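# Grip the pan and lift it clear of the hot plate

## Task

Grasp the pan, raise the whole pan so that it sits at least three finger-widths above its original height on the hot plate, and keep it steady in the air while still gripping it.

## Robot and tools

Robot: a single 7-joint arm ending in a two-pad parallel gripper. Its base may be slightly tilted relative to the table. Scene frame: the origin lies on the table surface directly beneath the arm base, +z up, and +y points left when facing along +x. Cameras: cam_head_left, cam_head_right, cam_high, cam_low, cam_wrist, each 896x504 pixels.

Tool execute_actions takes "actions", a list holding at most one item, plus an optional boolean "pictures".
- Empty list {"actions": []}: moves nothing and reports the current state, with images.
- Motion item {"rows": [...], "steps": n}: n is 5 to 15 control steps (each 1/30 s, default 15). rows is a list of 1 to 15 rows. Each row drives the one arm for one step, and the final row is reused if rows run out before the steps do.
- Wait item {"steps": n} with n up to 300: no new command; it returns once n steps have passed since the previous result, and your reply time counts within those steps.
Images are included only for an empty list or when "pictures": true is passed.

Each row has exactly 10 numbers in this order: arm/joint_1 (waist), arm/joint_2 (shoulder), arm/joint_3 (upper arm roll), arm/joint_4 (elbow), arm/joint_5 (forearm roll), arm/joint_6 (wrist pitch), arm/joint_7 (wrist roll), gripper/position, gripper/force_limit, gripper/speed.
The seven joint values are absolute target angles in radians, in the same convention as the Joint positions line, not offsets. Nominal ranges: waist -6.283 to 6.283, shoulder -2.250 to 2.250, upper arm roll -6.283 to 6.283, elbow -2.580 to 2.580, forearm roll -6.283 to 6.283, wrist pitch -2.100 to 2.100, wrist roll -6.283 to 6.283. True limits may differ by up to 0.013 rad. A target more than 0.013 rad past a limit, and farther out than the joint's last reported angle, causes the whole call to be rejected with nothing sent. Targets past the true end are clipped to it, and the result may then say "joint sent to its limit", possibly about an earlier move. No such message does not prove there is more room.
The last three values are each scaled to [-1, 1]. gripper/position is an absolute opening: +1 fully open (50 mm gap), about -0.65 pads touching; send -1 to grip, and the fingers close until the object blocks them. force_limit sets the per-pad force: -1 about 20 N, 0 about 102 N, +1 about 185 N, with the actual grip up to ~17% stronger. speed: -1 is 20 mm/s, 0 is 85 mm/s, +1 is 150 mm/s.

Motion rules: joints are speed- and acceleration-limited and move in coordination, so they arrive together and stop together if a command reverses direction. Each step the sent target is kept within 0.304 rad of the measured angle for joints 1-4 and within 0.266 rad for joints 5-7. If the targets would move the gripper more than 70 mm from where it is measured, all of them are pulled back toward the current angles. Large moves may therefore be incomplete when the result returns. The arm continues toward the last row while you think or wait, until it has nearly stopped or a step is HELD. Each result is taken 5 steps before its action ends, and those last steps run during your reply. Turning only joint 7 moves the point between the pads around a 25 mm circle.

Result lines: Joint positions (rad) and Joint velocities (rad/s) in column order. HELD marks steps where all or part of your row was not sent. "joint command not followed" means the clearance check (which treats mounting blocks and posts as part of the arm) changed or blocked targets. position_measured is in counts; opening ≈ (250 - position_measured) × 0.202 mm. object_status: 0 moving; 1 blocked while opening; 2 blocked while closing (a real grip); 3 reached the requested position or pads met (usually nothing held). Any new position value resets the status to 0 until the fingers settle. Stopped fingers only react to a position change of at least 0.01, and new force_limit or speed values take effect only then, so open first if you want a softer grip. If grip force falls sharply the fingers re-close by themselves, except after gripping with force_limit -1, where the status stays 2 even when the object is gone, and an off-center grip on a fixed object can fade within about a minute.

Faults: contact torque hitting a joint's load limit (waist, shoulder, upper arm roll, elbow 47.5 N m; forearm roll, wrist pitch, wrist roll 29.9 N m; held weight counts) halts the arm for 10 s and drops the rest of the call. Carrying a load heats the motors even while you think; MOTOR HOT appears from 60 °C, and at 75 °C an OVER-TEMPERATURE FAULT lets the arm sag. Short random tugs may pull on what you hold or push loose items.

Good practice: approach the pan handle with the gripper open, close with position -1 and confirm object_status 2, raise smoothly until the whole pan is well above its starting height, then stop and stay still. Avoid slamming, hard pushes, dropping the pan, or knocking anything off the table. Move efficiently and keep replies short.

zoom_image: {"camera": name, "region": [x0, y0, x1, y1]} in pixels of that camera's most recent image, origin at top-left, at most 504 by 504; returns a closer view.

finished_scene: {"scene": the current scene's number}. Replying without any tool call ends everything.

Each tool is called after "Call:" by a JSON object that holds its "fn" and its "kwargs", one argument or row to a line.

## Session

Call:
{"fn": "execute_actions", "kwargs": {
  "actions": []
}}

Scene clock: 0.00 s of 4600.00 s.
position_measured=3 object_status=3
Joint positions: [ 1.291  0.633 -0.316  1.59   0.181  1.073  2.494]
Joint velocities: [ 0.    -0.    -0.    -0.001  0.001 -0.    -0.001]
Motor temperatures (°C, as the motors report them): [34 30 32 36 33 39 33]

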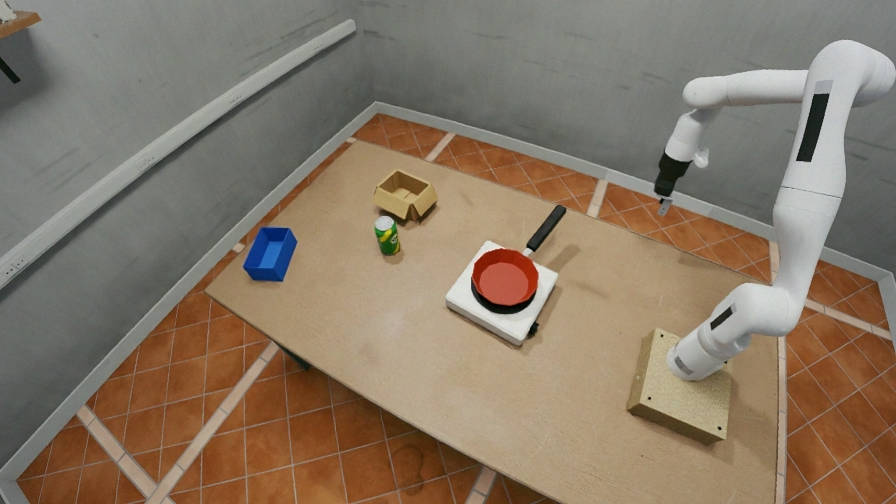

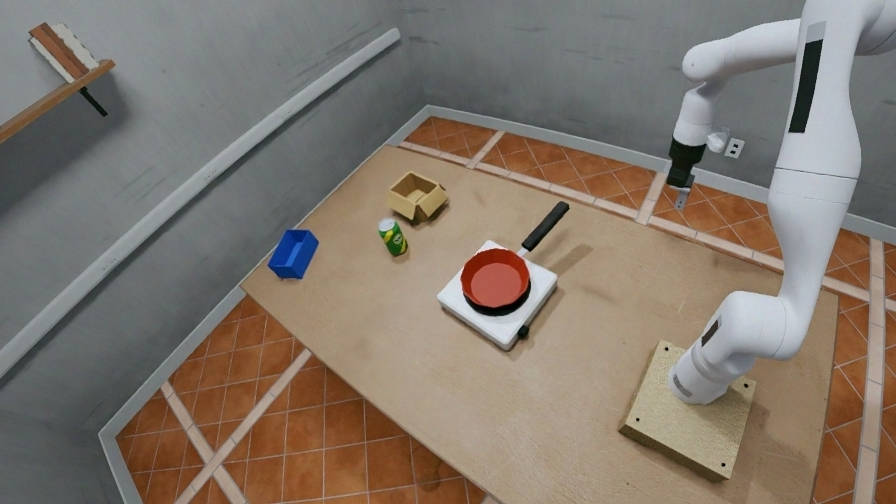

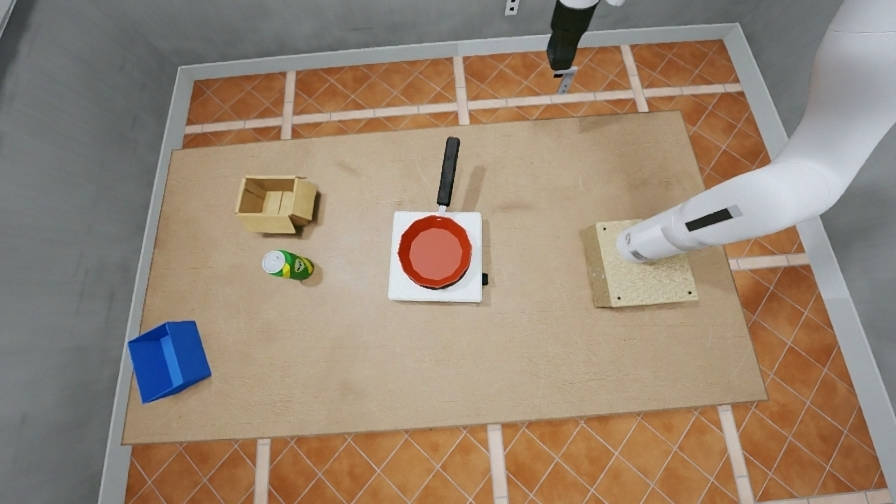

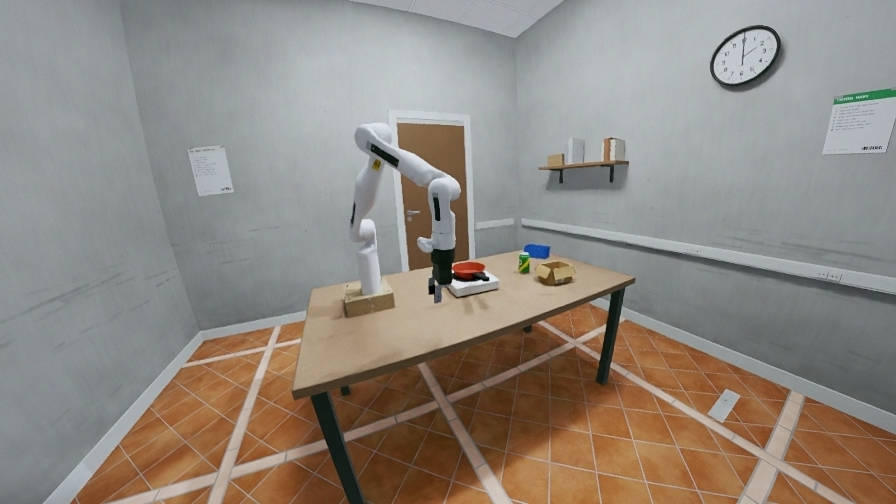

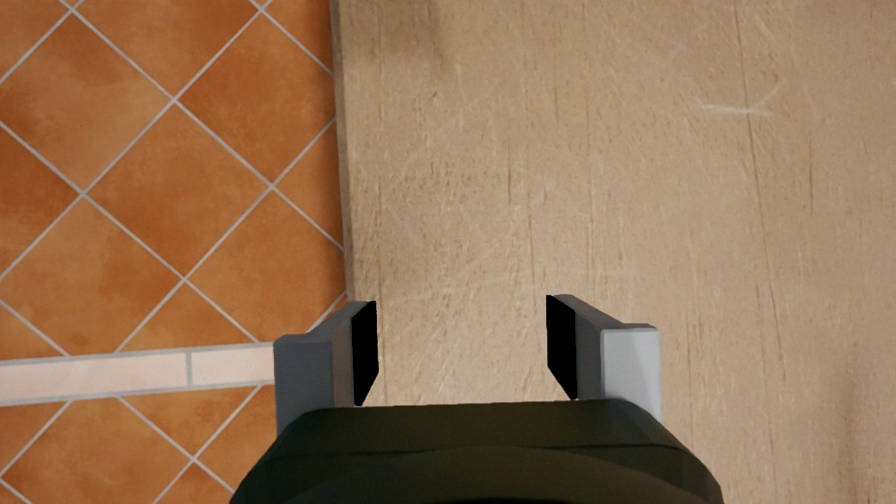

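Call:
{"fn": "execute_actions", "kwargs": {
  "actions": [
    {"rows": [[0.41,0.904,0,0.976,0,1.26,3.18,1,0,0]], "steps": 15}
  ]
}}

Call:
{"fn": "execute_actions", "kwargs": {
  "actions": [
    {"steps": 60}
  ],
  "pictures": true
}}

Scene clock: 0.93 s of 4600.00 s.
position_measured=3 object_status=3
Joint positions: [ 1.066  0.804 -0.119  1.372  0.068  1.19   2.685]
Joint velocities: [-0.864  0.459  0.61  -0.897 -0.338  0.353  0.801]
Motor temperatures (°C, as the motors report them): [34 30 32 36 33 39 33]
Steps of this call (steps 1 to 18: nothing new was sent; steps 19 to 28: the first 10 steps of this action). Readings (joint positions | what the end effector reports):
19: [1.289 0.634 -0.315 1.589 0.181 1.073 2.494] | position_measured=3 object_status=3
20: [1.282 0.640 -0.309 1.583 0.178 1.077 2.499] | position_measured=3 object_status=3
22: [1.251 0.667 -0.283 1.555 0.162 1.093 2.522] | position_measured=3 object_status=3
26: [1.129 0.766 -0.169 1.437 0.097 1.161 2.626] | position_measured=3 object_status=3
28: the state above

Scene clock: 2.93 s of 4600.00 s.
position_measured=3 object_status=3
Joint positions: [0.41  0.904 0.    0.976 0.    1.26  3.18 ]
Joint velocities: [-0.001 -0.001  0.    -0.001 -0.     0.    -0.   ]
Motor temperatures (°C, as the motors report them): [34 30 32 36 33 39 33]
Kept back: nothing.
Steps of this call (steps 1 to 5: the last 5 steps of your previous action; steps 6 to 45: the robot went on to your last target; steps 46 to 60: nothing new was sent). Readings (joint positions | what the end effector reports):
1: [1.038 0.818 -0.101 1.343 0.058 1.200 2.710] | position_measured=3 object_status=3
2: [1.011 0.828 -0.088 1.316 0.051 1.208 2.735] | position_measured=3 object_status=3
4: [0.961 0.842 -0.070 1.264 0.041 1.218 2.780] | position_measured=3 object_status=3
8: [0.864 0.860 -0.048 1.175 0.029 1.231 2.867] | position_measured=3 object_status=3
60: the state above
The arm was judged still, so your last target was given up. Only a new action makes it travel on or press farther. Fingers that are still opening or closing keep moving.

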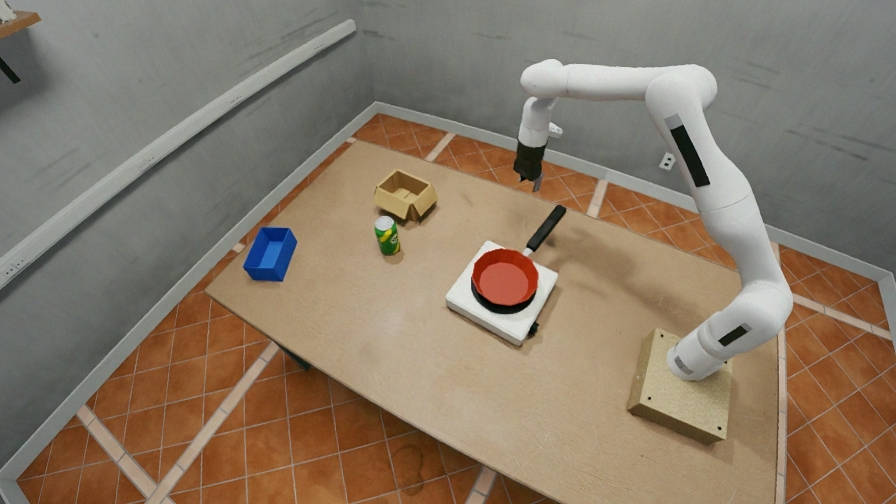

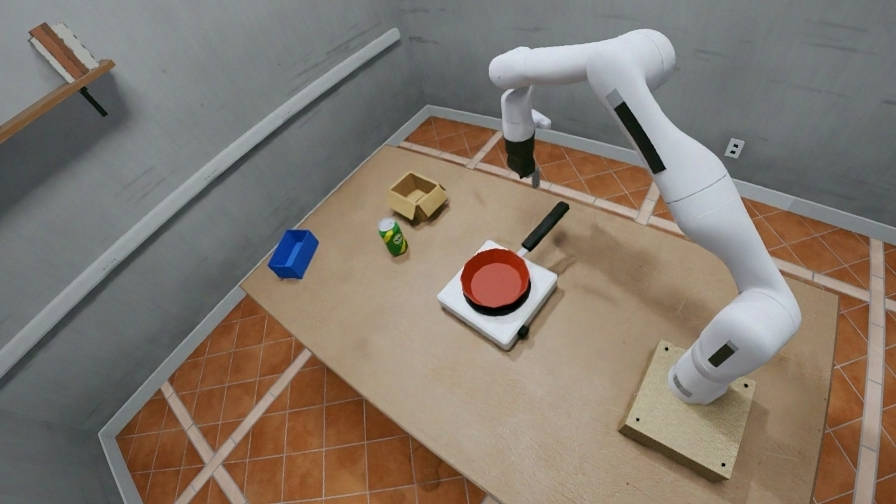

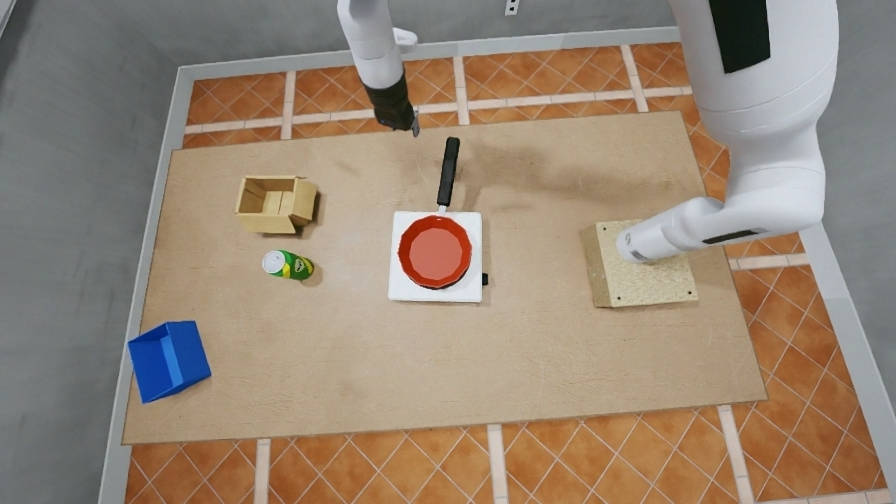

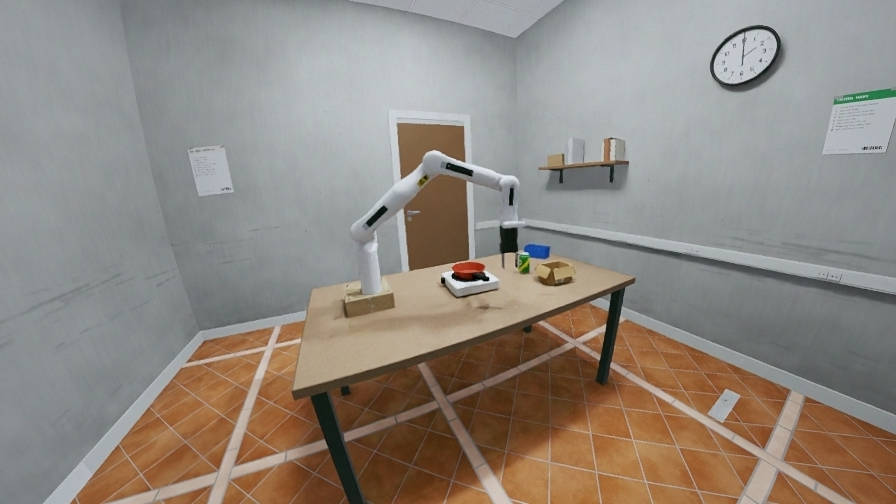

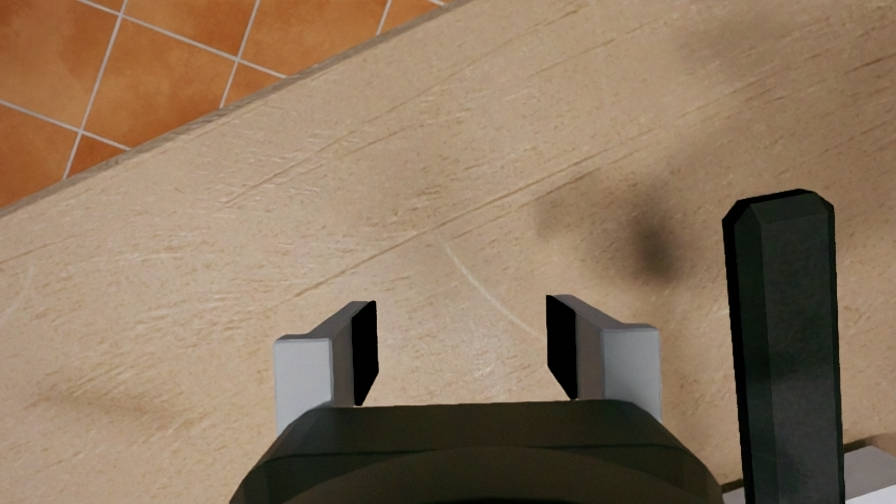

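Call:
{"fn": "execute_actions", "kwargs": {
  "actions": [
    {"rows": [[0.335,0.797,0,1.48,0,0.865,3.15,1,0,0]], "steps": 15}
  ]
}}

Call:
{"fn": "execute_actions", "kwargs": {
  "actions": [
    {"steps": 30}
  ],
  "pictures": true
}}

Scene clock: 3.53 s of 4600.00 s.
position_measured=3 object_status=3
Joint positions: [ 0.36   0.83  -0.001  1.22  -0.     1.047  3.16 ]
Joint velocities: [-0.163 -0.207 -0.012  1.292 -0.003 -1.109 -0.07 ]
Motor temperatures (°C, as the motors report them): [34 30 32 36 33 39 33]
Steps of this call (steps 1 to 8: nothing new was sent; steps 9 to 18: the first 10 steps of this action). Readings (joint positions | what the end effector reports):
9: [0.410 0.903 0.000 0.977 0.000 1.259 3.180] | position_measured=3 object_status=3
10: [0.408 0.901 0.001 0.983 0.000 1.255 3.179] | position_measured=3 object_status=3
12: [0.401 0.890 0.001 1.011 0.001 1.231 3.177] | position_measured=3 object_status=3
16: [0.373 0.848 0.001 1.132 0.000 1.124 3.166] | position_measured=3 object_status=3
18: the state above

Scene clock: 4.53 s of 4600.00 s.
position_measured=3 object_status=3
Joint positions: [ 0.335  0.797 -0.     1.48   0.     0.865  3.15 ]
Joint velocities: [ 0.    -0.001  0.001  0.    -0.001  0.    -0.   ]
Motor temperatures (°C, as the motors report them): [34 30 32 36 33 39 33]
Kept back: nothing.
Steps of this call (steps 1 to 5: the last 5 steps of your previous action; steps 6 to 30: the robot went on to your last target). Readings (joint positions | what the end effector reports):
1: [0.355 0.824 -0.001 1.261 -0.000 1.012 3.158] | position_measured=3 object_status=3
2: [0.351 0.819 -0.001 1.301 -0.000 0.981 3.156] | position_measured=3 object_status=3
4: [0.344 0.810 -0.001 1.373 -0.000 0.933 3.153] | position_measured=3 object_status=3
8: [0.337 0.801 -0.000 1.464 -0.000 0.875 3.150] | position_measured=3 object_status=3
30: the state above
The arm was judged still, so your last target was given up. Only a new action makes it travel on or press farther. Fingers that are still opening or closing keep moving.

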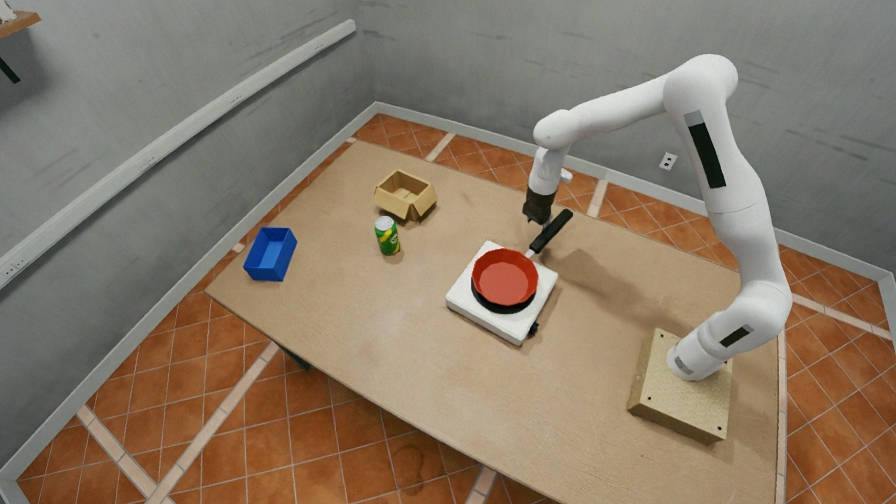

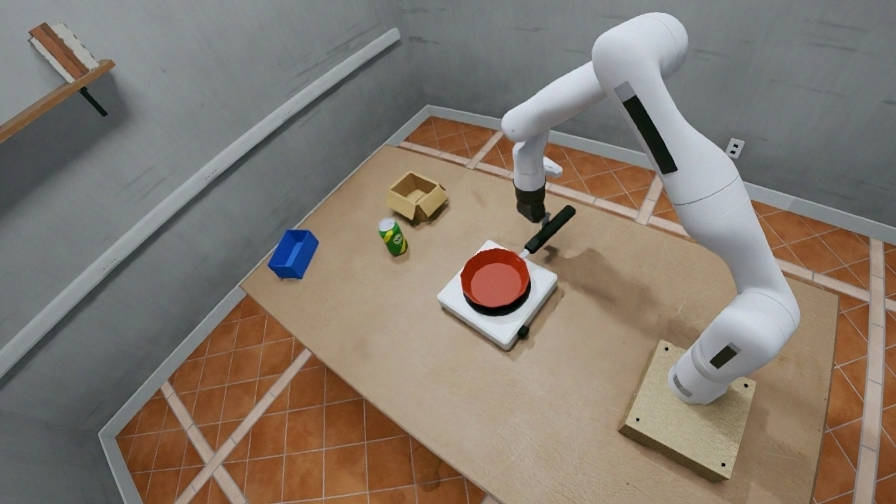

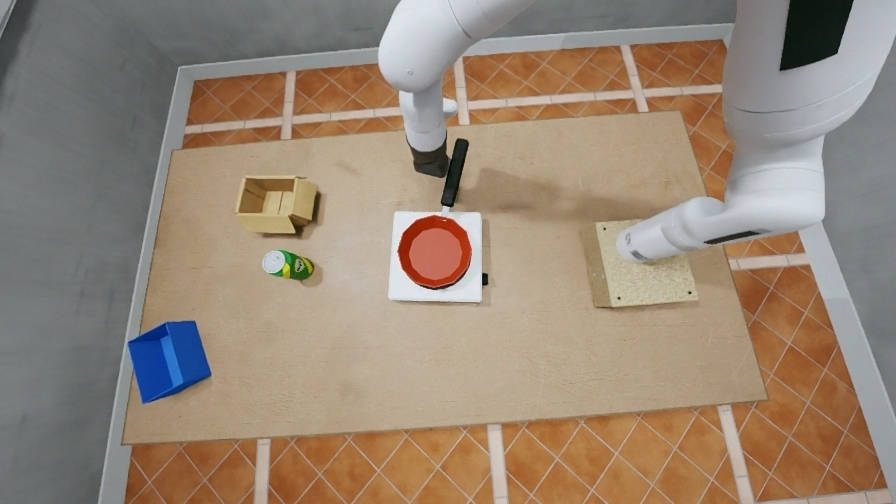

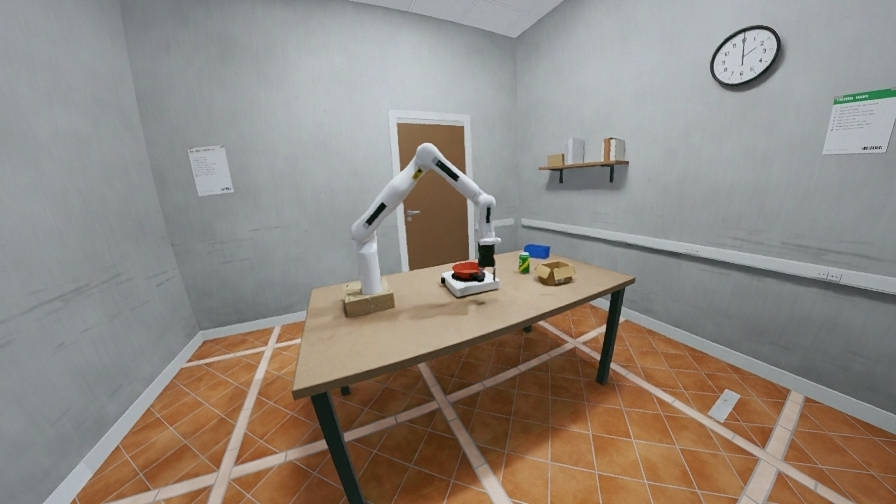

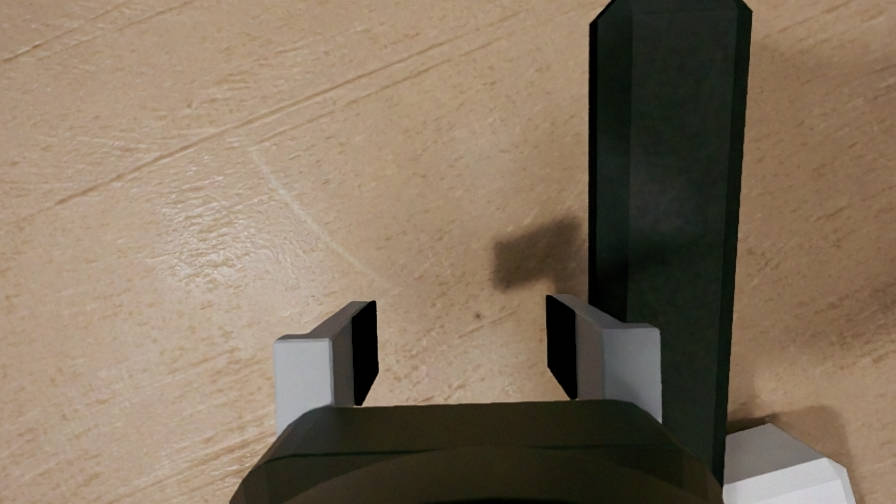

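Call:
{"fn": "execute_actions", "kwargs": {
  "actions": [
    {"rows": [[0.335,0.712,0,1.4255,0,1.004,3.15,1,0,0]], "steps": 15}
  ]
}}

Call:
{"fn": "execute_actions", "kwargs": {
  "actions": [
    {"rows": [[0.335,0.615,0,1.6207,0,0.906,3.15,1,0,0]], "steps": 15}
  ]
}}

Call:
{"fn": "execute_actions", "kwargs": {
  "actions": [
    {"steps": 15}
  ],
  "pictures": true
}}

Scene clock: 5.10 s of 4600.00 s.
position_measured=3 object_status=3
Joint positions: [0.335 0.714 0.    1.425 0.    1.004 3.15 ]
Joint velocities: [ 0.    -0.01  -0.002  0.005 -0.001  0.014 -0.001]
Motor temperatures (°C, as the motors report them): [34 30 32 36 33 39 33]
Steps of this call (steps 1 to 7: nothing new was sent; steps 8 to 17: the first 10 steps of this action). Readings (joint positions | what the end effector reports):
8: [0.335 0.796 -0.000 1.479 -0.000 0.866 3.150] | position_measured=3 object_status=3
9: [0.335 0.790 -0.000 1.477 -0.000 0.875 3.150] | position_measured=3 object_status=3
11: [0.335 0.762 -0.000 1.460 -0.000 0.918 3.150] | position_measured=3 object_status=3
15: [0.335 0.715 0.000 1.426 0.000 1.000 3.150] | position_measured=3 object_status=3
17: the state above

Scene clock: 5.60 s of 4600.00 s.
position_measured=3 object_status=3
Joint positions: [ 0.335  0.625  0.     1.602 -0.     0.915  3.15 ]
Joint velocities: [ 0.    -0.155  0.001  0.395  0.    -0.182  0.   ]
Motor temperatures (°C, as the motors report them): [34 30 32 36 33 39 33]
Steps of this call (steps 1 to 5: the last 5 steps of your previous action; steps 6 to 15: the first 10 steps of this action). Readings (joint positions | what the end effector reports):
6: [0.335 0.712 -0.000 1.427 0.000 1.003 3.150] | position_measured=3 object_status=3
7: [0.335 0.708 -0.000 1.432 0.000 0.999 3.150] | position_measured=3 object_status=3
9: [0.335 0.693 -0.000 1.460 0.000 0.984 3.150] | position_measured=3 object_status=3
13: [0.335 0.640 -0.000 1.565 -0.000 0.932 3.150] | position_measured=3 object_status=3
15: the state above

Scene clock: 6.10 s of 4600.00 s.
position_measured=3 object_status=3
Joint positions: [0.335 0.615 0.    1.621 0.    0.906 3.15 ]
Joint velocities: [ 0.    -0.001 -0.002  0.    -0.001  0.     0.   ]
Motor temperatures (°C, as the motors report them): [34 30 32 36 33 39 33]
Kept back: nothing.
Steps of this call (steps 1 to 5: the last 5 steps of your previous action; steps 6 to 15: the robot went on to your last target). Readings (joint positions | what the end effector reports):
1: [0.335 0.621 0.000 1.612 -0.000 0.910 3.150] | position_measured=3 object_status=3
2: [0.335 0.620 0.000 1.617 -0.000 0.908 3.150] | position_measured=3 object_status=3
4: [0.335 0.618 0.000 1.620 -0.000 0.906 3.150] | position_measured=3 object_status=3
8: [0.335 0.616 -0.000 1.621 -0.000 0.906 3.150] | position_measured=3 object_status=3
15: the state above

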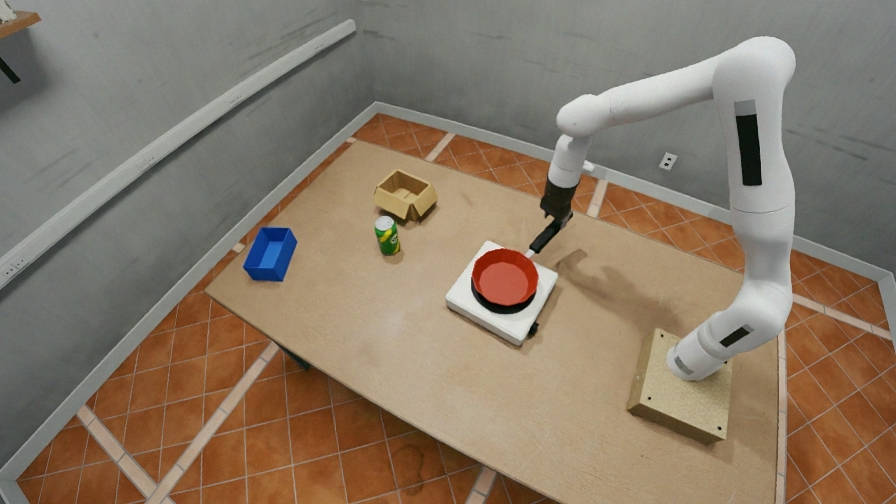

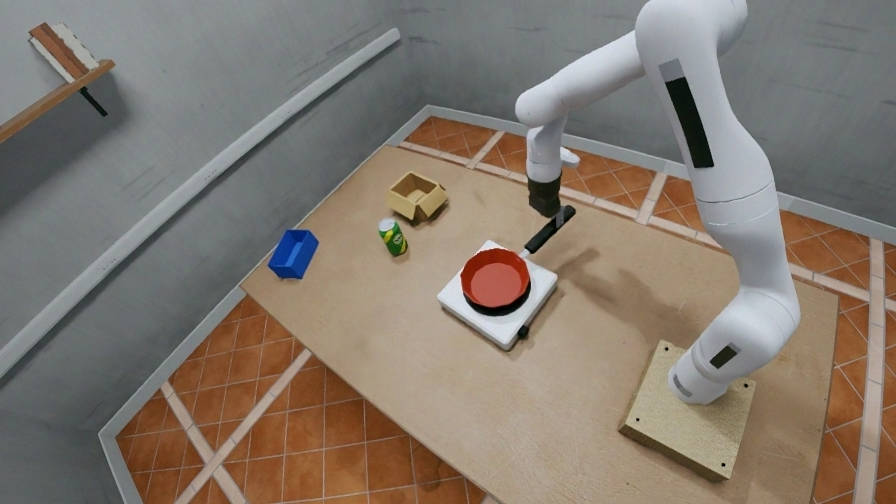

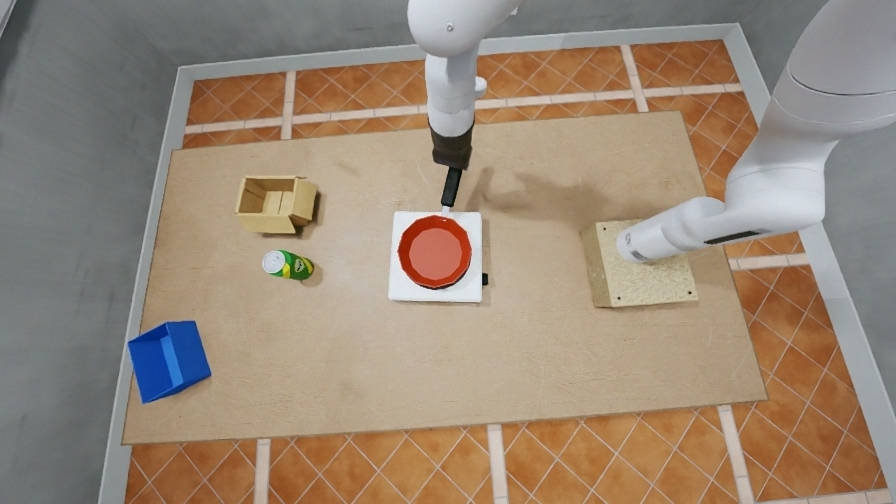

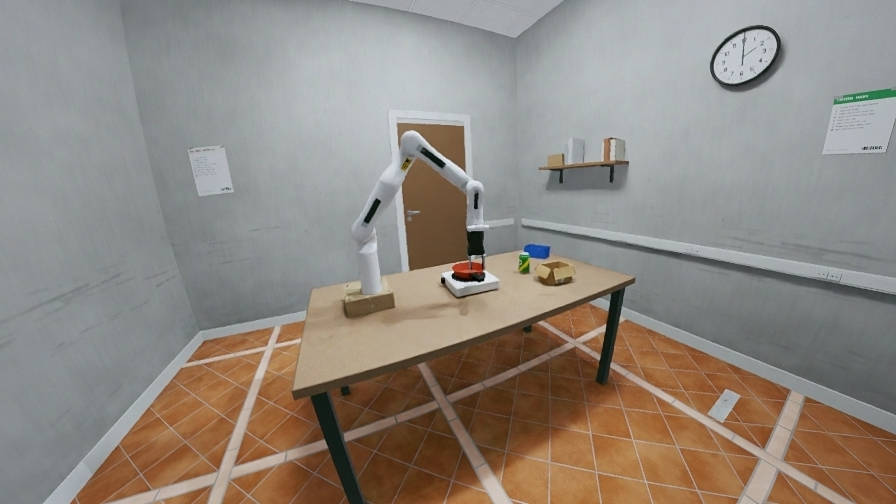

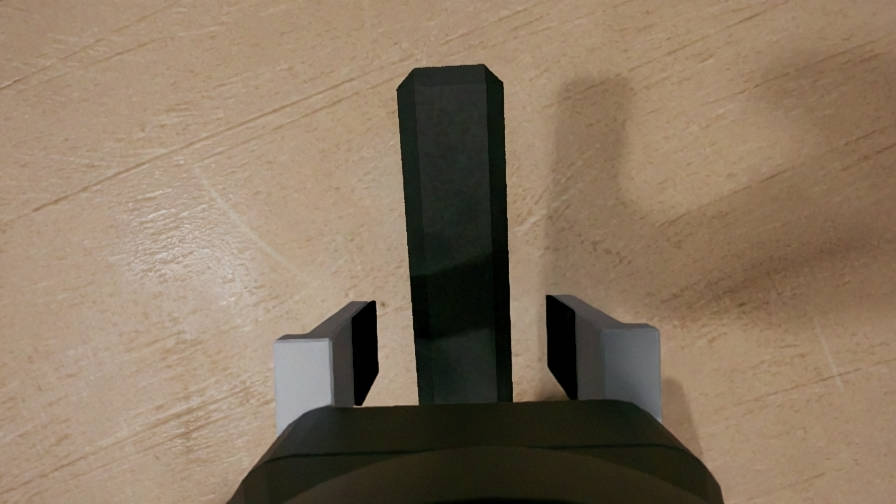

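Centered. Descend.

Call:
{"fn": "execute_actions", "kwargs": {
  "actions": [
    {"rows": [[0.335,0.7285,0,1.6818,0,0.731,3.15,1,0,0]], "steps": 15}
  ]
}}

Call:
{"fn": "execute_actions", "kwargs": {
  "actions": [
    {"steps": 10}
  ],
  "pictures": true
}}

Scene clock: 6.60 s of 4600.00 s.
position_measured=3 object_status=3
Joint positions: [ 0.335  0.725 -0.     1.682 -0.     0.732  3.15 ]
Joint velocities: [ 0.     0.009  0.002  0.004  0.    -0.042 -0.   ]
Motor temperatures (°C, as the motors report them): [34 30 32 36 33 39 33]
Steps of this call (steps 1 to 5: the robot went on to your last target; steps 6 to 15: the first 10 steps of this action). Readings (joint positions | what the end effector reports):
6: [0.335 0.616 0.000 1.621 0.000 0.905 3.150] | position_measured=3 object_status=3
7: [0.335 0.622 0.000 1.623 0.000 0.897 3.150] | position_measured=3 object_status=3
9: [0.335 0.651 0.000 1.638 0.000 0.856 3.150] | position_measured=3 object_status=3
13: [0.335 0.719 -0.000 1.677 -0.000 0.745 3.150] | position_measured=3 object_status=3
15: the state above

Scene clock: 6.93 s of 4600.00 s.
position_measured=3 object_status=3
Joint positions: [ 0.335  0.728 -0.     1.682 -0.     0.731  3.15 ]
Joint velocities: [ 0.001  0.002 -0.001  0.     0.    -0.     0.002]
Motor temperatures (°C, as the motors report them): [34 30 32 36 33 39 33]
Kept back: nothing.
Steps of this call (steps 1 to 5: the last 5 steps of your previous action; steps 6 to 10: the robot went on to your last target). Readings (joint positions | what the end effector reports):
1: [0.335 0.725 -0.000 1.682 -0.000 0.731 3.150] | position_measured=3 object_status=3
2: [0.335 0.726 -0.000 1.682 -0.000 0.731 3.150] | position_measured=3 object_status=3
4: [0.335 0.727 0.000 1.682 0.000 0.731 3.150] | position_measured=3 object_status=3
8: [0.335 0.728 0.000 1.682 -0.000 0.731 3.150] | position_measured=3 object_status=3
10: the state above

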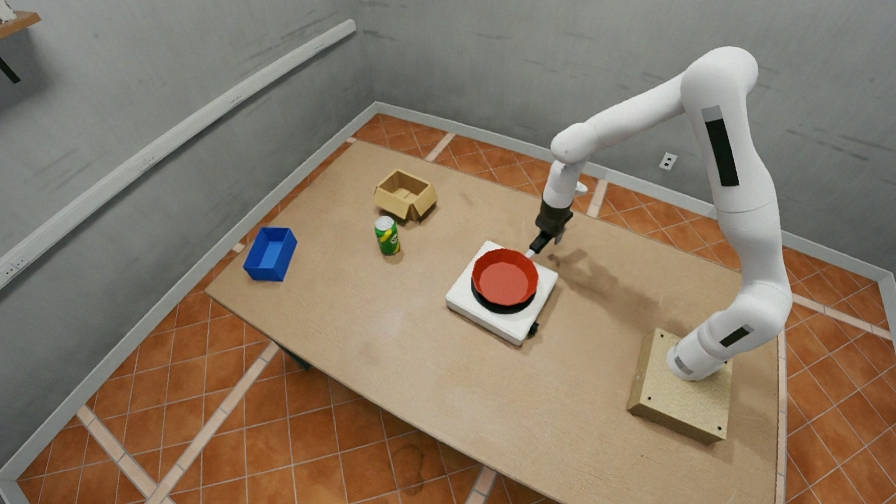

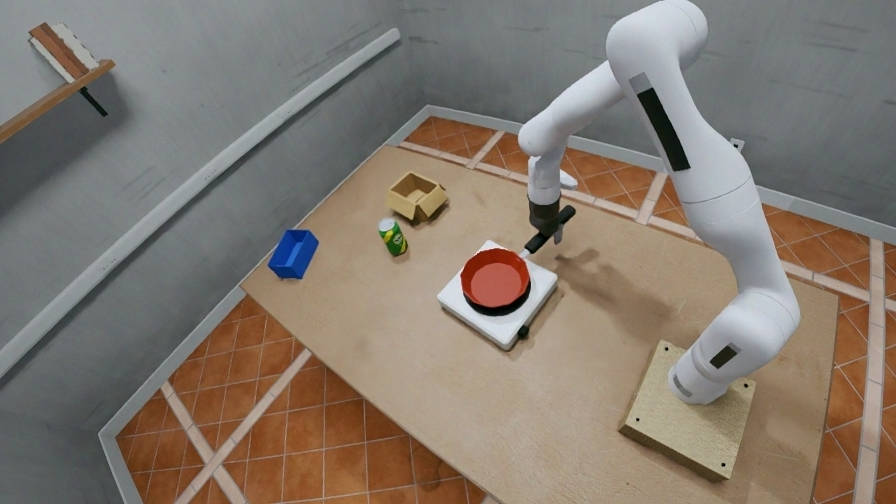

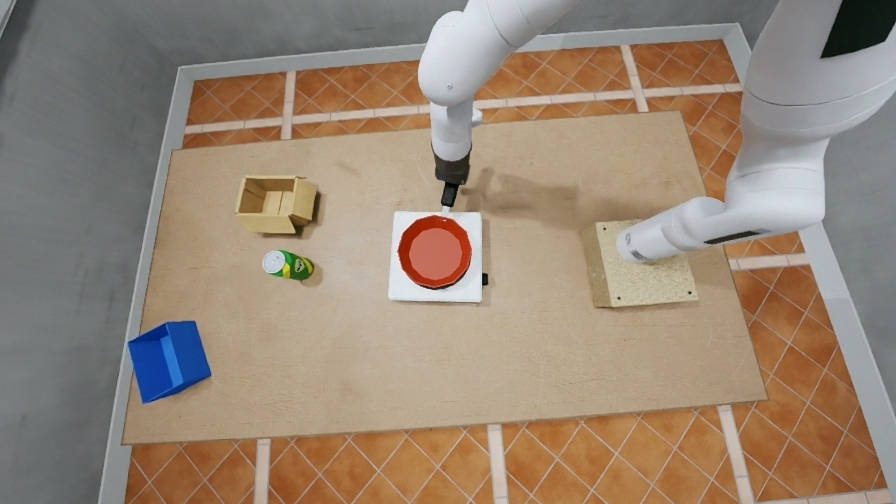

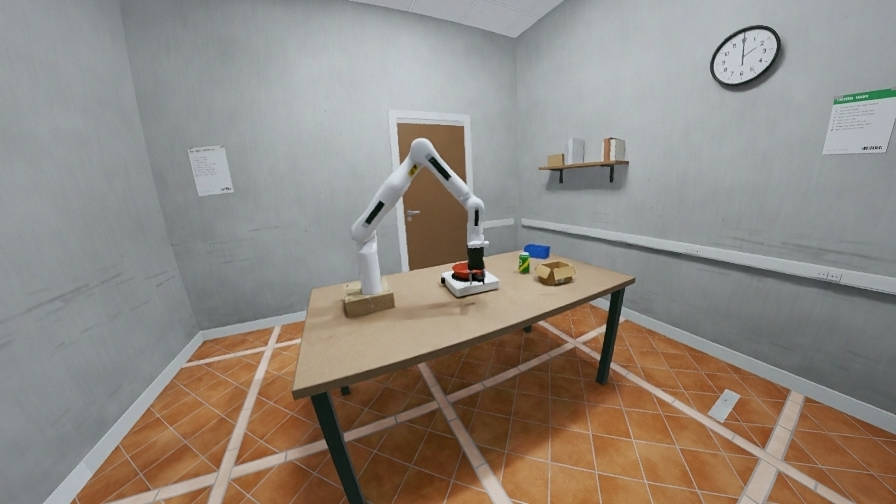

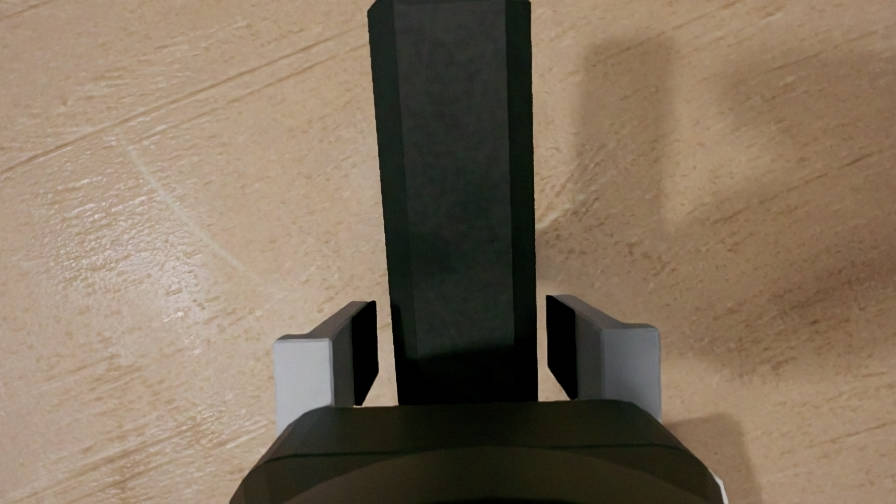

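Call:
{"fn": "execute_actions", "kwargs": {
  "actions": [
    {"rows": [[0.335,0.7285,0,1.6818,0,0.731,3.15,-1,1,0]], "steps": 15}
  ]
}}

Call:
{"fn": "execute_actions", "kwargs": {
  "actions": [
    {"rows": [[0.335,0.7285,0,1.6818,0,0.731,3.15,-1,1,0]], "steps": 8}
  ]
}}

Scene clock: 7.47 s of 4600.00 s.
position_measured=90 object_status=0
Joint positions: [ 0.335  0.728 -0.     1.682  0.     0.731  3.15 ]
Joint velocities: [-0.001  0.001 -0.     0.001 -0.001  0.    -0.   ]
Motor temperatures (°C, as the motors report them): [34 30 32 36 33 39 33]
Steps of this call (steps 1 to 6: the robot went on to your last target; steps 7 to 16: the first 10 steps of this action). Readings (joint positions | what the end effector reports):
7: [0.335 0.728 0.000 1.682 0.000 0.731 3.150] | position_measured=14 object_status=0
8: [0.335 0.728 0.000 1.682 0.000 0.731 3.150] | position_measured=28 object_status=0
10: [0.335 0.728 0.000 1.682 0.000 0.731 3.150] | position_measured=56 object_status=0
14: [0.335 0.728 -0.000 1.682 0.000 0.731 3.150] | position_measured=90 object_status=0
16: the state above

Scene clock: 7.73 s of 4600.00 s.
position_measured=90 object_status=2
Joint positions: [ 0.335  0.728 -0.     1.682  0.     0.731  3.15 ]
Joint velocities: [-0.     0.     0.     0.    -0.001 -0.     0.   ]
Motor temperatures (°C, as the motors report them): [34 30 32 36 33 39 33]
Steps of this call (steps 1 to 5: the last 5 steps of your previous action; steps 6 to 8: the first 3 steps of this action). Readings (joint positions | what the end effector reports):
6: [0.335 0.728 -0.000 1.682 0.000 0.731 3.150] | position_measured=90 object_status=2
7: [0.335 0.728 -0.000 1.682 0.000 0.731 3.150] | position_measured=90 object_status=2
8: the state above

Call:
{"fn": "execute_actions", "kwargs": {
  "actions": [
    {"rows": [[0.335,0.525,0,1.5228,0,1.094,3.15,-1,1,0]], "steps": 15}
  ]
}}

Call:
{"fn": "execute_actions", "kwargs": {
  "actions": [
    {"steps": 40}
  ],
  "pictures": true
}}

Scene clock: 8.23 s of 4600.00 s.
position_measured=90 object_status=2
Joint positions: [ 0.335  0.569 -0.     1.557 -0.     0.998  3.15 ]
Joint velocities: [ 0.001 -0.539 -0.002 -0.428 -0.001  1.196  0.003]
Motor temperatures (°C, as the motors report them): [34 30 32 36 33 39 33]
Steps of this call (steps 1 to 5: the last 5 steps of your previous action; steps 6 to 15: the first 10 steps of this action). Readings (joint positions | what the end effector reports):
6: [0.335 0.727 -0.000 1.681 -0.000 0.733 3.150] | position_measured=90 object_status=2
7: [0.335 0.722 -0.000 1.678 -0.000 0.740 3.150] | position_measured=90 object_status=2
9: [0.335 0.695 -0.000 1.659 0.001 0.775 3.150] | position_measured=90 object_status=2
13: [0.335 0.608 -0.000 1.587 -0.000 0.917 3.150] | position_measured=90 object_status=2
15: the state above

Scene clock: 9.57 s of 4600.00 s.
position_measured=90 object_status=2
Joint positions: [ 0.335  0.525 -0.     1.523 -0.     1.094  3.15 ]
Joint velocities: [ 0.001 -0.001  0.     0.     0.001  0.    -0.   ]
Motor temperatures (°C, as the motors report them): [34 30 32 36 33 39 33]
Kept back: nothing.
Steps of this call (steps 1 to 5: the last 5 steps of your previous action; steps 6 to 30: the robot went on to your last target; steps 31 to 40: nothing new was sent). Readings (joint positions | what the end effector reports):
1: [0.335 0.553 -0.000 1.543 -0.000 1.035 3.150] | position_measured=90 object_status=2
2: [0.335 0.540 -0.000 1.533 0.000 1.064 3.150] | position_measured=90 object_status=2
4: [0.335 0.529 0.000 1.524 0.000 1.091 3.150] | position_measured=90 object_status=2
8: [0.335 0.526 0.000 1.523 0.000 1.094 3.150] | position_measured=90 object_status=2
40: the state above
The arm was judged still, so your last target was given up. Only a new action makes it travel on or press farther. Fingers that are still opening or closing keep moving.

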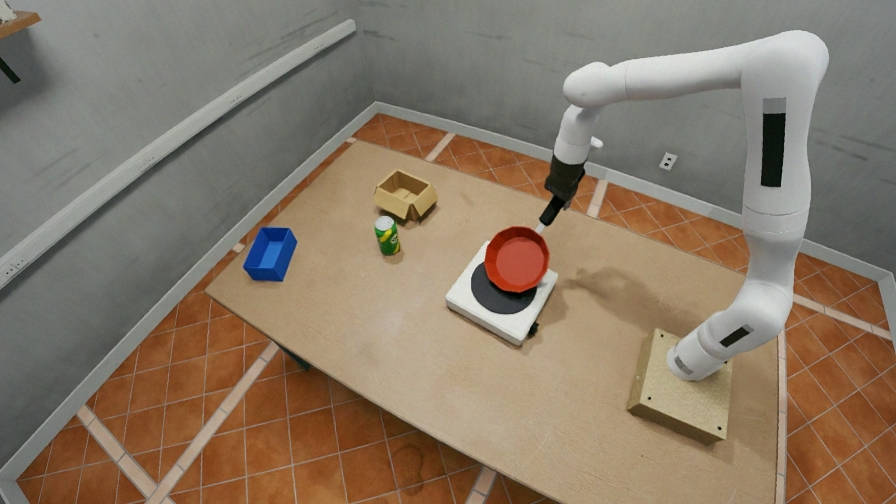

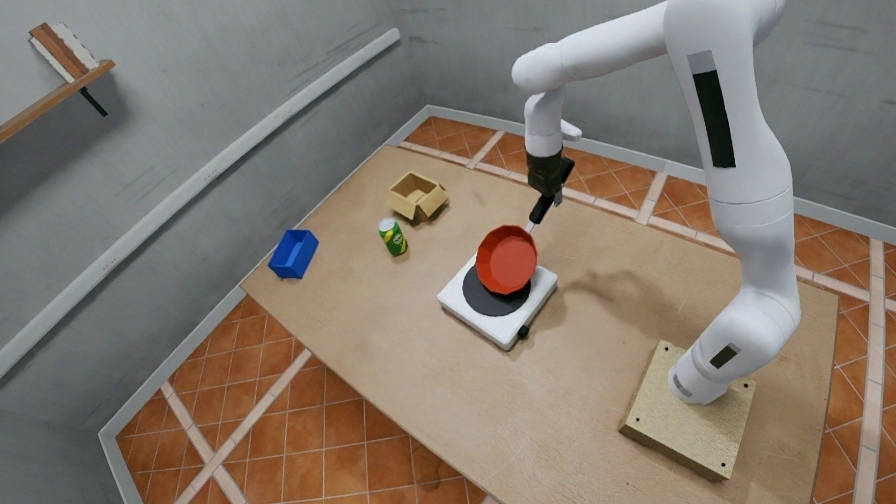

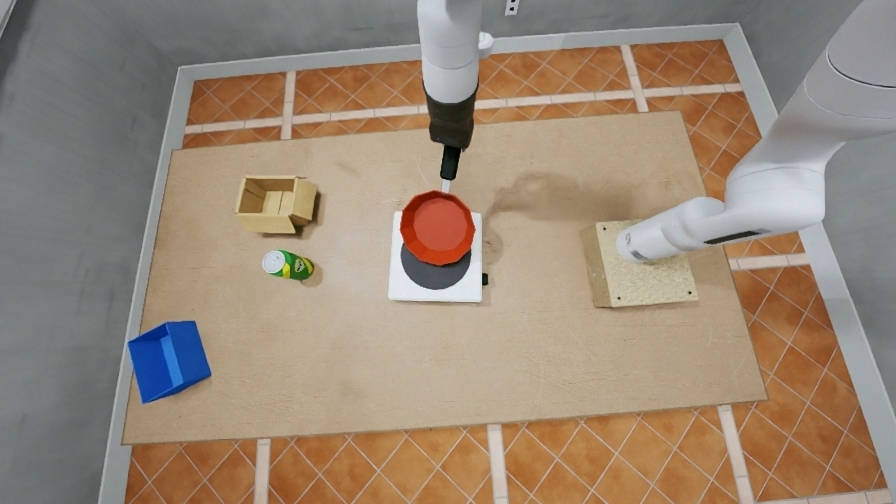

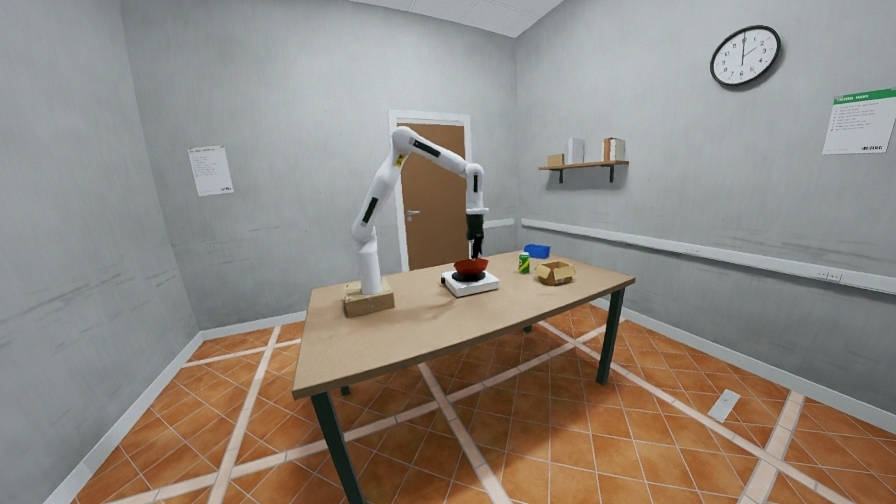

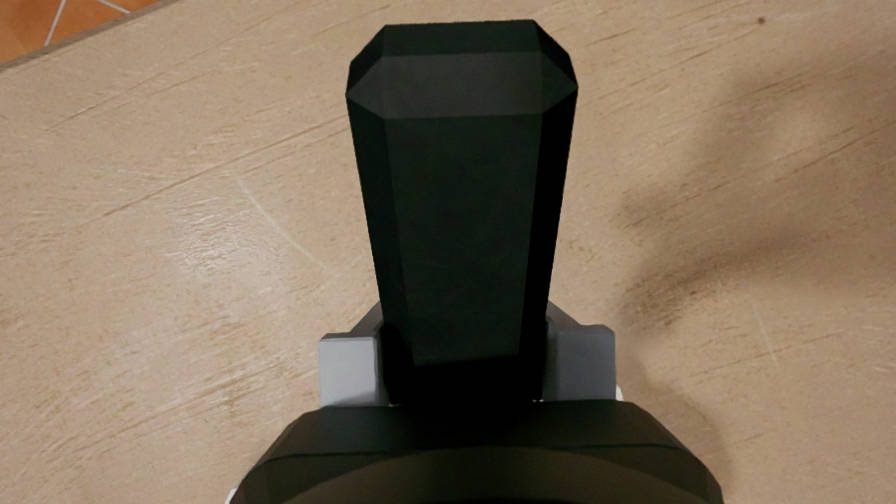

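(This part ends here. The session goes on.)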